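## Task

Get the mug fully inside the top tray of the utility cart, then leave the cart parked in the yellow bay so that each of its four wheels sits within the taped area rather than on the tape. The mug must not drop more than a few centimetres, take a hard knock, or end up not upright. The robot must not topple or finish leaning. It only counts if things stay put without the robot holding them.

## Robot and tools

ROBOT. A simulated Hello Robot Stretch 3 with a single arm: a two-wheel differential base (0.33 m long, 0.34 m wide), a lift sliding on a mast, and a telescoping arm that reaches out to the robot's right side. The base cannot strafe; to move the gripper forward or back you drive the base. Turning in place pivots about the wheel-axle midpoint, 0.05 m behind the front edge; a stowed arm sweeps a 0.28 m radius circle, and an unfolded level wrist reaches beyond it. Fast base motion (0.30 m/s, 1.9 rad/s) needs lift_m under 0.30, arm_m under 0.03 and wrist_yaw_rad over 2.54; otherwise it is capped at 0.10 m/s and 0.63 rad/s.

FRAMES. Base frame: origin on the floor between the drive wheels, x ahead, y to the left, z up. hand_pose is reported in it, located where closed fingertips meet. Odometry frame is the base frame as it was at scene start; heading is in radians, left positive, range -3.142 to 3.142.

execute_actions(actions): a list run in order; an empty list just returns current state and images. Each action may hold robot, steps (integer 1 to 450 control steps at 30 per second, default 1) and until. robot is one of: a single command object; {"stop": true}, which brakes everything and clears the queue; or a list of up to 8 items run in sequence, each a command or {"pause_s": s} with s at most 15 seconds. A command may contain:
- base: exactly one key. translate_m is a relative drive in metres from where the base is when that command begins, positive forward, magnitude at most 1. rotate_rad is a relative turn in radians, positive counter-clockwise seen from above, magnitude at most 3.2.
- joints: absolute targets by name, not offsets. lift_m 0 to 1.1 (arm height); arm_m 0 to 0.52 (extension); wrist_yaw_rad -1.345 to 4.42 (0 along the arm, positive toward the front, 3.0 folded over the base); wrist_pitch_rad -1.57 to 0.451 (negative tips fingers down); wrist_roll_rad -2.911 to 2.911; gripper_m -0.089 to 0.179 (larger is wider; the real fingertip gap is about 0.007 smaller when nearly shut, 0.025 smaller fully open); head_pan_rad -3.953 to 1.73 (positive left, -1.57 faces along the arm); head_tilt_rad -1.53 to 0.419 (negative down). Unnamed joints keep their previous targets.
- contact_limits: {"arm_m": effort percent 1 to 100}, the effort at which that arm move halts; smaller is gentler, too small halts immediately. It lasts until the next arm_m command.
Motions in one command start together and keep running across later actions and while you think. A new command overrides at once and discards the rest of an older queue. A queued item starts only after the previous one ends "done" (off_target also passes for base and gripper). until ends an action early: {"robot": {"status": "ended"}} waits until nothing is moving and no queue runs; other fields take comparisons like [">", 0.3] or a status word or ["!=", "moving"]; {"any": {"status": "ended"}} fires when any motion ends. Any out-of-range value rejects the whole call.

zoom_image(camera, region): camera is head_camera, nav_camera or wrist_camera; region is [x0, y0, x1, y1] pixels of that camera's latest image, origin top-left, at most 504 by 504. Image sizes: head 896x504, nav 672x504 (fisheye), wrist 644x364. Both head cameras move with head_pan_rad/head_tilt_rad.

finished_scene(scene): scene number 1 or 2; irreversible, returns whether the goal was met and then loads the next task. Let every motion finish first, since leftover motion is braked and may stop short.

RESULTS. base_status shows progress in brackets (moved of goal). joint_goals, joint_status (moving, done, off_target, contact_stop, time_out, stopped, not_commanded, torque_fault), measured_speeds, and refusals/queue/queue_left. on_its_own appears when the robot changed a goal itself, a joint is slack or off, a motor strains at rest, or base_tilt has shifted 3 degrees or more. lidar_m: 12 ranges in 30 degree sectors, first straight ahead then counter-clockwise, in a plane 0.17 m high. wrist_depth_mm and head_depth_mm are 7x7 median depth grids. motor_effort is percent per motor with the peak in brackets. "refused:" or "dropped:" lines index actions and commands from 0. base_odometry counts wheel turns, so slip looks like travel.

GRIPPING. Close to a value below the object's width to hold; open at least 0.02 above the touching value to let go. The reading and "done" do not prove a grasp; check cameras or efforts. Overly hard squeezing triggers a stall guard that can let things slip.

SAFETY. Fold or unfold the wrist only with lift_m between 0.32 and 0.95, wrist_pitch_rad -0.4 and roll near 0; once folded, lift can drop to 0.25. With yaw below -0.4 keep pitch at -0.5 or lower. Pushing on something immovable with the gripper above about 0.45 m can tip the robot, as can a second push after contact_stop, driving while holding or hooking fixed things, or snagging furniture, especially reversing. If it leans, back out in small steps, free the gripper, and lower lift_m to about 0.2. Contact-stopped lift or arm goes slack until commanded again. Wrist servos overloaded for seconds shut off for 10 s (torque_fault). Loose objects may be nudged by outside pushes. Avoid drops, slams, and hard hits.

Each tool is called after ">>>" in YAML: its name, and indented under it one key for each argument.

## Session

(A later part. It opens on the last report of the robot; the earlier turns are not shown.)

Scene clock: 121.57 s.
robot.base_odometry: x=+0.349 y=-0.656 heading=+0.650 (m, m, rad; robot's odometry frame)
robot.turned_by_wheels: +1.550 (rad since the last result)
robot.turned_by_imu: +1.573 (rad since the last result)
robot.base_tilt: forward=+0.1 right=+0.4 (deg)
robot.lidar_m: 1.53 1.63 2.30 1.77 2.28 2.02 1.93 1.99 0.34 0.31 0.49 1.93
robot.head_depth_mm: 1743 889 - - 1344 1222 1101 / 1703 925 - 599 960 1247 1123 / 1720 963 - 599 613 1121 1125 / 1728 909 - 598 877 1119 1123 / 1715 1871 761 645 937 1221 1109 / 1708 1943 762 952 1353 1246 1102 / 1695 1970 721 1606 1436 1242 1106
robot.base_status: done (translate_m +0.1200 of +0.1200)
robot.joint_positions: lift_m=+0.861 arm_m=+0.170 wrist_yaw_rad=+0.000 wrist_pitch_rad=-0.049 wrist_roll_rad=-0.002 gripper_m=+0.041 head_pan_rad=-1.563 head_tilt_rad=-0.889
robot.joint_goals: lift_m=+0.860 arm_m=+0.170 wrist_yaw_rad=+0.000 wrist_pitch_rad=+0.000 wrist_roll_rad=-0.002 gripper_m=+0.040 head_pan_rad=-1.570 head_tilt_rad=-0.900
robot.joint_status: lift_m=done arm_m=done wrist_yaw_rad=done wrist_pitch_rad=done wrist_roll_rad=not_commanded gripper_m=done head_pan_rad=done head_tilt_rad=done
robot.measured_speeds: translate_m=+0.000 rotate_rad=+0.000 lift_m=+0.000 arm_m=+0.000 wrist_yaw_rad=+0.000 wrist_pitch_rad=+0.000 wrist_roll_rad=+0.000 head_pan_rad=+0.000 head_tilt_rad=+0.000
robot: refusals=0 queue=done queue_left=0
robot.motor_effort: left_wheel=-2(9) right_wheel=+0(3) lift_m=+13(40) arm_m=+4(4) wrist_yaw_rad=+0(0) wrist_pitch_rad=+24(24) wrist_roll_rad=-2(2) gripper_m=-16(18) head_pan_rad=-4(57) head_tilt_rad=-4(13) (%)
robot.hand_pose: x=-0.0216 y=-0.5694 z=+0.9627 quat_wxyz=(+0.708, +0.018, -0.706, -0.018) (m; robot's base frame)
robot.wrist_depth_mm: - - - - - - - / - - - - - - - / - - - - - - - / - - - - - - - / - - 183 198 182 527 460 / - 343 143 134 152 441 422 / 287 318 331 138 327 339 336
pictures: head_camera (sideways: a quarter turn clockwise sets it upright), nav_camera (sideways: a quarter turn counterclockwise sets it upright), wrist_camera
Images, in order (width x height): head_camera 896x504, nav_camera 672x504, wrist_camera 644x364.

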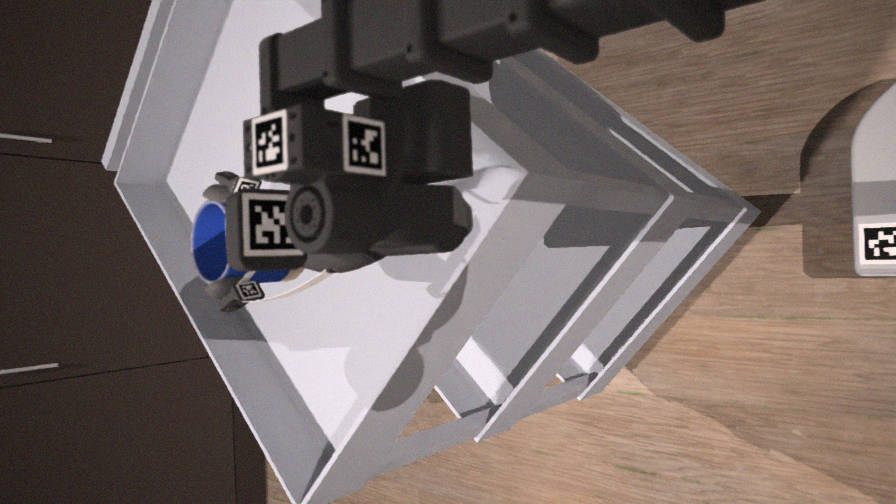

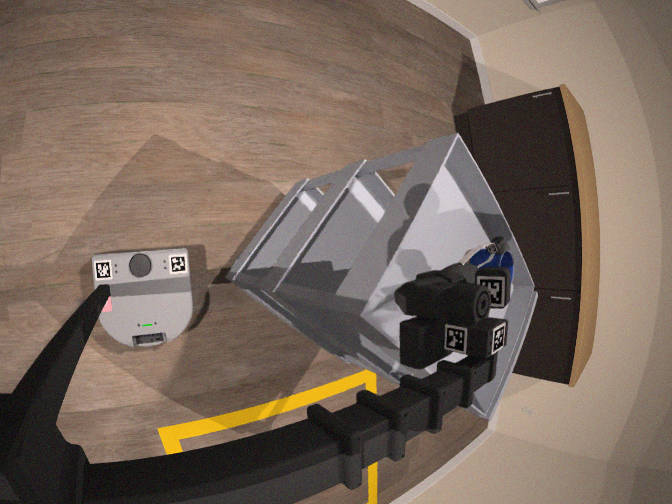

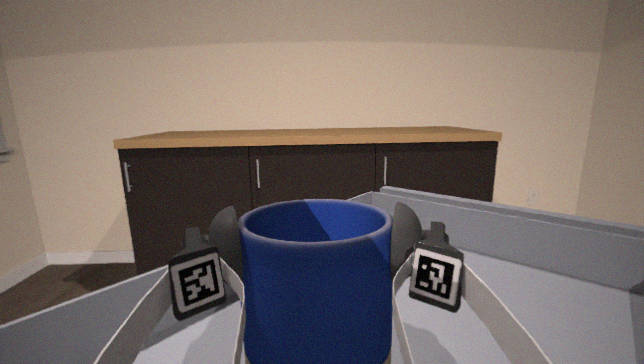

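>>> execute_actions:
  actions:
    - {"robot":{"joints":{"lift_m":0.79}},"steps":450,"until":{"robot":{"status":"ended"}}}

Scene clock: 128.63 s.
robot.base_odometry: x=+0.349 y=-0.656 heading=+0.650 (m, m, rad; robot's odometry frame)
robot.turned_by_wheels: +0.000 (rad since the last result)
robot.turned_by_imu: -0.001 (rad since the last result)
robot.base_tilt: forward=+0.3 right=+0.6 (deg)
robot.lidar_m: 1.53 1.63 2.30 1.78 2.28 2.01 1.93 1.99 0.34 0.31 0.49 1.93
robot.head_depth_mm: 1762 890 758 1068 - - 1090 / 1702 924 783 - 936 1247 1119 / 1696 961 760 - 628 1122 1121 / 1725 916 667 590 880 1122 1117 / 1710 895 761 647 937 1228 1103 / 1697 1923 761 952 1350 1252 1104 / 1692 1975 721 1617 1430 1254 1105
robot.base_status: done (translate_m +0.1200 of +0.1200)
robot.joint_positions: lift_m=+0.791 arm_m=+0.170 wrist_yaw_rad=-0.002 wrist_pitch_rad=-0.042 wrist_roll_rad=-0.006 gripper_m=+0.041 head_pan_rad=-1.563 head_tilt_rad=-0.889
robot.joint_goals: lift_m=+0.790 arm_m=+0.170 wrist_yaw_rad=+0.000 wrist_pitch_rad=+0.000 wrist_roll_rad=-0.006 gripper_m=+0.040 head_pan_rad=-1.570 head_tilt_rad=-0.900
robot.joint_status: lift_m=done arm_m=done wrist_yaw_rad=done wrist_pitch_rad=done wrist_roll_rad=not_commanded gripper_m=done head_pan_rad=done head_tilt_rad=done
robot.measured_speeds: translate_m=+0.000 rotate_rad=+0.000 lift_m=+0.000 arm_m=+0.000 wrist_yaw_rad=+0.000 wrist_pitch_rad=+0.000 wrist_roll_rad=+0.000 head_pan_rad=+0.000 head_tilt_rad=+0.000
robot: refusals=0 queue=done queue_left=0
robot.motor_effort: left_wheel=-4(6) right_wheel=+3(4) lift_m=+13(15) arm_m=+2(4) wrist_yaw_rad=+2(4) wrist_pitch_rad=+21(24) wrist_roll_rad=+0(2) gripper_m=-17(16) head_pan_rad=-5(4) head_tilt_rad=-4(3) (%)
robot.hand_pose: x=-0.0220 y=-0.5698 z=+0.8945 quat_wxyz=(+0.709, +0.014, -0.704, -0.016) (m; robot's base frame)
robot.wrist_depth_mm: - - - - - - - / - - - - - - - / - - - - - - - / - - - 566 615 515 455 / - 334 182 198 183 447 412 / 280 312 143 134 152 313 311 / 246 246 235 138 231 243 239
pictures: head_camera (sideways: a quarter turn clockwise sets it upright), nav_camera (sideways: a quarter turn counterclockwise sets it upright), wrist_camera
Images, in order (width x height): head_camera 896x504, nav_camera 672x504, wrist_camera 644x364.

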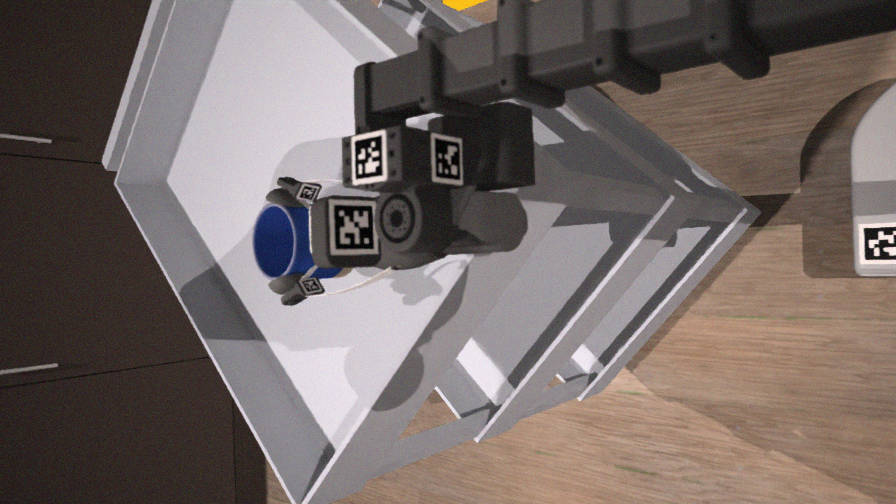

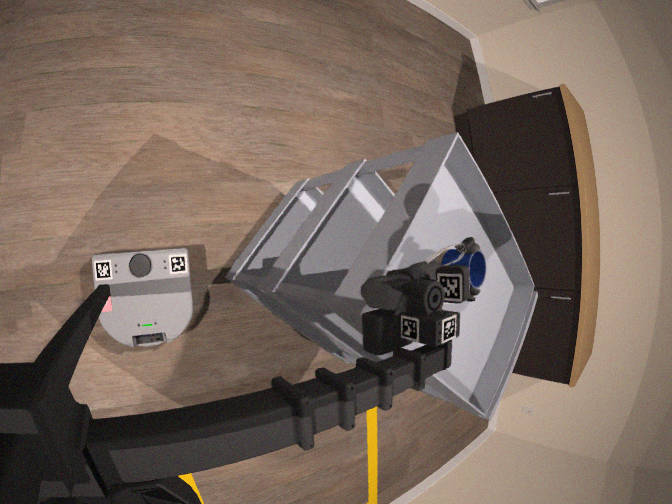

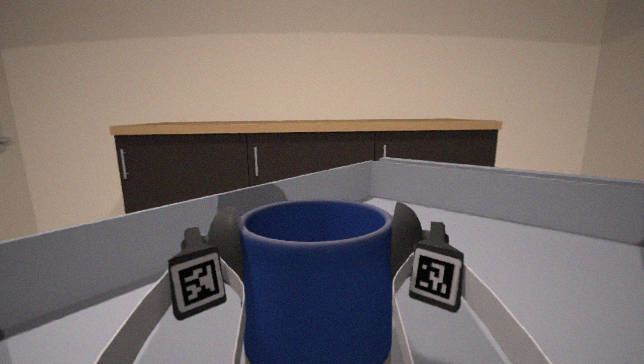

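>>> execute_actions:
  actions:
    - {"robot":[{"joints":{"gripper_m":0.14}},{"joints":{"lift_m":1.08}},{"base":{"translate_m":-0.27},"joints":{"gripper_m":0.0,"arm_m":0.52,"wrist_pitch_rad":-1.45}},{"joints":{"lift_m":0.955}},{"base":{"translate_m":-0.5}}],"steps":450,"until":{"robot":{"status":"ended"}}}
    - {"steps":300,"until":{"robot":{"status":"ended"}}}

Scene clock: 151.47 s.
robot.base_odometry: x=-0.264 y=-1.122 heading=+0.650 (m, m, rad; robot's odometry frame)
robot.turned_by_wheels: +0.000 (rad since the last result)
robot.turned_by_imu: -0.002 (rad since the last result)
robot.base_tilt: forward=+0.1 right=+0.5 (deg)
robot.lidar_m: 2.31 2.37 2.05 1.74 1.64 1.20 1.16 1.19 1.61 0.47 0.39 0.39
robot.head_depth_mm: - - 1968 1680 1420 1240 1101 / 2385 2541 2032 1683 1430 1241 1124 / 2419 2534 1964 1682 1429 1252 1123 / 1726 793 734 1017 1271 1251 1121 / 1732 854 762 1010 959 1196 1100 / 1723 899 763 621 901 1083 1089 / 1712 907 764 633 881 815 1057
robot.base_status: done (translate_m -0.5000 of -0.5000)
robot.joint_positions: lift_m=+0.956 arm_m=+0.519 wrist_yaw_rad=+0.001 wrist_pitch_rad=-1.480 wrist_roll_rad=-0.006 gripper_m=+0.000 head_pan_rad=-1.563 head_tilt_rad=-0.889
robot.joint_goals: lift_m=+0.955 arm_m=+0.520 wrist_yaw_rad=+0.000 wrist_pitch_rad=-1.450 wrist_roll_rad=-0.006 gripper_m=+0.000 head_pan_rad=-1.570 head_tilt_rad=-0.900
robot.joint_status: lift_m=done arm_m=done wrist_yaw_rad=done wrist_pitch_rad=done wrist_roll_rad=not_commanded gripper_m=done head_pan_rad=done head_tilt_rad=done
robot.measured_speeds: translate_m=+0.000 rotate_rad=+0.000 lift_m=+0.000 arm_m=+0.000 wrist_yaw_rad=+0.000 wrist_pitch_rad=+0.000 wrist_roll_rad=+0.000 head_pan_rad=+0.000 head_tilt_rad=+0.000
robot: refusals=0 queue=done queue_left=0
robot.motor_effort: left_wheel=+2(21) right_wheel=-3(22) lift_m=+12(38) arm_m=+1(4) wrist_yaw_rad=-2(4) wrist_pitch_rad=+14(25) wrist_roll_rad=+0(0) gripper_m=-3(80) head_pan_rad=-4(5) head_tilt_rad=-3(4) (%)
robot.hand_pose: x=-0.0216 y=-0.6635 z=+0.8370 quat_wxyz=(+0.524, +0.479, -0.520, -0.475) (m; robot's base frame)
robot.wrist_depth_mm: 191 192 992 127 - - - / 192 194 996 - 130 - - / 196 196 199 - 133 - - / 198 199 201 201 159 - - / 200 201 203 - 170 - - / 203 203 206 - - - - / 205 206 209 157 - - -
pictures: head_camera (sideways: a quarter turn clockwise sets it upright), nav_camera (sideways: a quarter turn counterclockwise sets it upright), wrist_camera
Images, in order (width x height): head_camera 896x504, nav_camera 672x504, wrist_camera 644x364.

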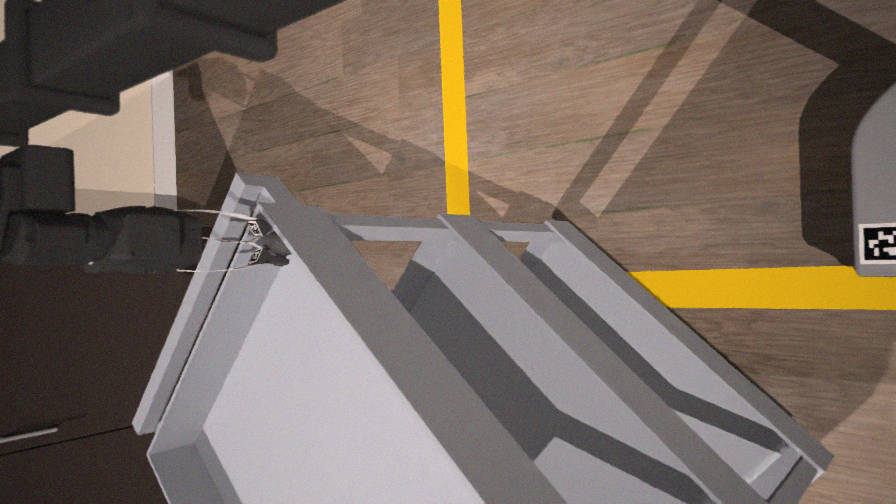

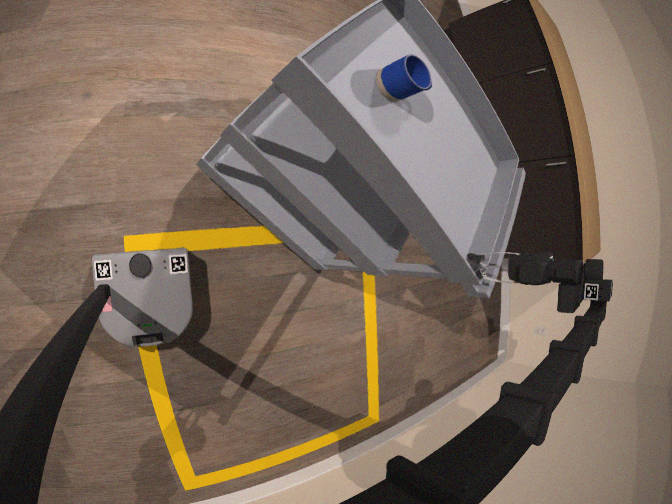

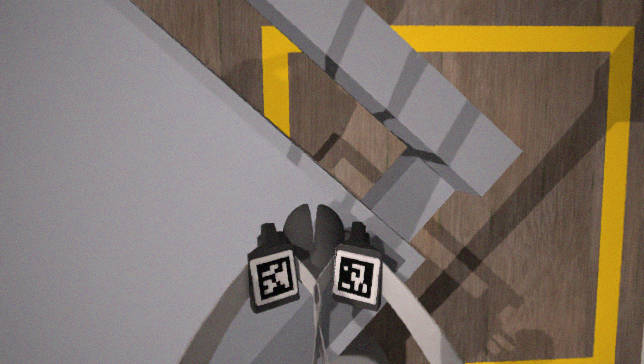

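>>> execute_actions:
  actions:
    - {"robot":[{"base":{"translate_m":-0.76},"joints":{"arm_m":0.40,"head_pan_rad":-1.2,"head_tilt_rad":-1.2}},{"base":{"translate_m":0.03}},{"joints":{"lift_m":1.08}}],"steps":450,"until":{"robot":{"status":"ended"}}}

Scene clock: 171.00 s.
robot.base_odometry: x=-0.845 y=-1.564 heading=+0.650 (m, m, rad; robot's odometry frame)
robot.turned_by_wheels: +0.000 (rad since the last result)
robot.turned_by_imu: -0.003 (rad since the last result)
robot.base_tilt: forward=+0.2 right=+0.5 (deg)
robot.lidar_m: 0.30 2.50 1.82 1.68 0.61 0.44 0.42 0.43 0.59 0.33 0.27 0.27
robot.head_depth_mm: 613 610 1449 1385 1268 1175 1071 / 661 622 899 1332 1277 1197 1082 / 694 622 577 1140 1274 - - / 692 621 562 880 1247 - - / 692 622 561 846 1149 1182 1096 / 687 621 561 533 886 1185 1097 / 671 556 553 512 824 1177 1098
robot.base_status: done (translate_m +0.0300 of +0.0300)
robot.joint_positions: lift_m=+1.079 arm_m=+0.400 wrist_yaw_rad=+0.001 wrist_pitch_rad=-1.453 wrist_roll_rad=-0.007 gripper_m=+0.000 head_pan_rad=-1.207 head_tilt_rad=-1.185
robot.joint_goals: lift_m=+1.080 arm_m=+0.400 wrist_yaw_rad=+0.000 wrist_pitch_rad=-1.450 wrist_roll_rad=-0.007 gripper_m=+0.000 head_pan_rad=-1.200 head_tilt_rad=-1.200
robot.joint_status: lift_m=done arm_m=done wrist_yaw_rad=done wrist_pitch_rad=done wrist_roll_rad=not_commanded gripper_m=done head_pan_rad=done head_tilt_rad=done
robot.measured_speeds: translate_m=+0.000 rotate_rad=+0.000 lift_m=+0.000 arm_m=+0.000 wrist_yaw_rad=+0.000 wrist_pitch_rad=+0.000 wrist_roll_rad=+0.000 head_pan_rad=+0.000 head_tilt_rad=+0.000
robot: refusals=0 queue=done queue_left=0
robot.motor_effort: left_wheel=-1(19) right_wheel=+0(25) lift_m=+37(38) arm_m=-1(6) wrist_yaw_rad=-1(1) wrist_pitch_rad=+1(22) wrist_roll_rad=+0(0) gripper_m=-3(5) head_pan_rad=+5(37) head_tilt_rad=-4(20) (%)
robot.hand_pose: x=-0.0216 y=-0.5511 z=+0.9607 quat_wxyz=(+0.530, +0.472, -0.526, -0.468) (m; robot's base frame)
robot.wrist_depth_mm: 313 318 - - - 647 435 / 316 317 323 255 - 650 439 / 319 322 324 - 897 650 439 / 320 324 328 331 289 656 440 / 325 327 329 - 978 665 441 / 327 328 332 - - 661 444 / 328 334 336 293 - 676 444
pictures: head_camera (sideways: a quarter turn clockwise sets it upright), nav_camera (sideways: a quarter turn counterclockwise sets it upright), wrist_camera
Images, in order (width x height): head_camera 896x504, nav_camera 672x504, wrist_camera 644x364.

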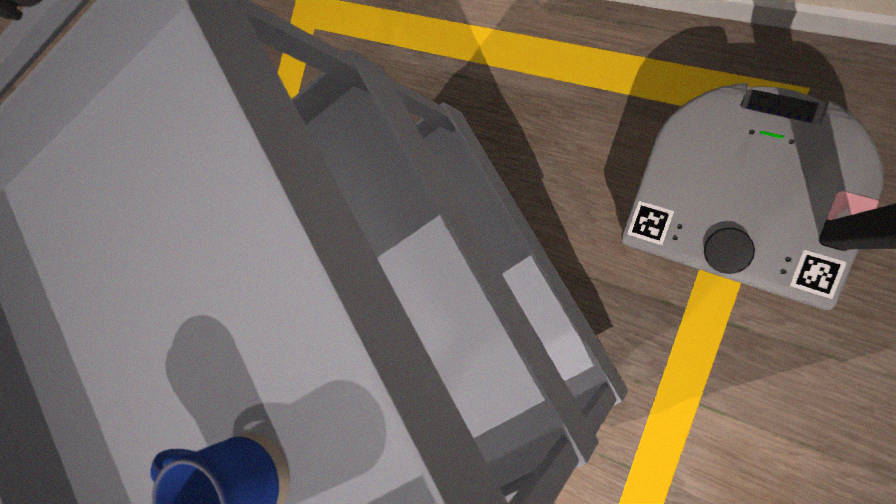

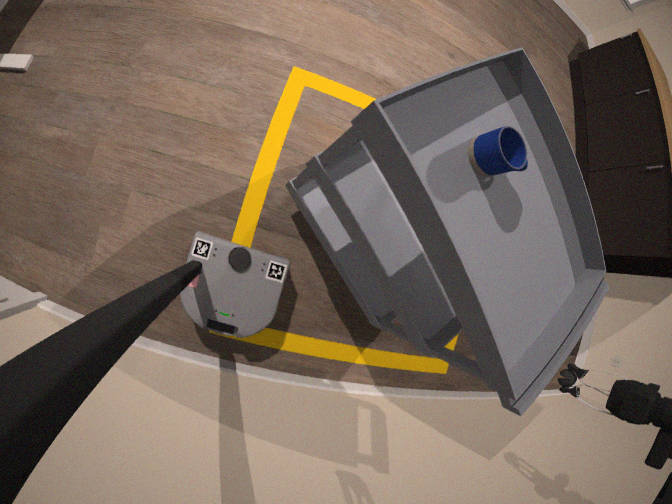

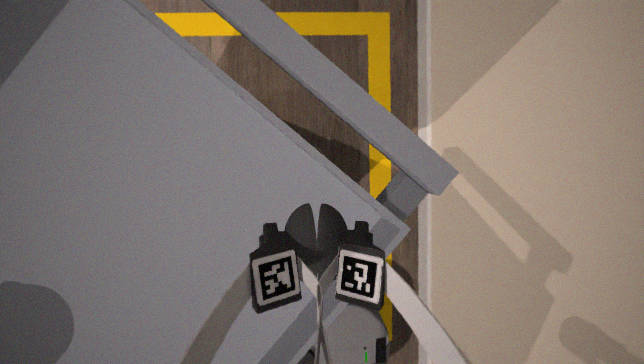

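>>> finished_scene:
  scene: 2

The scene is finished: the task was done.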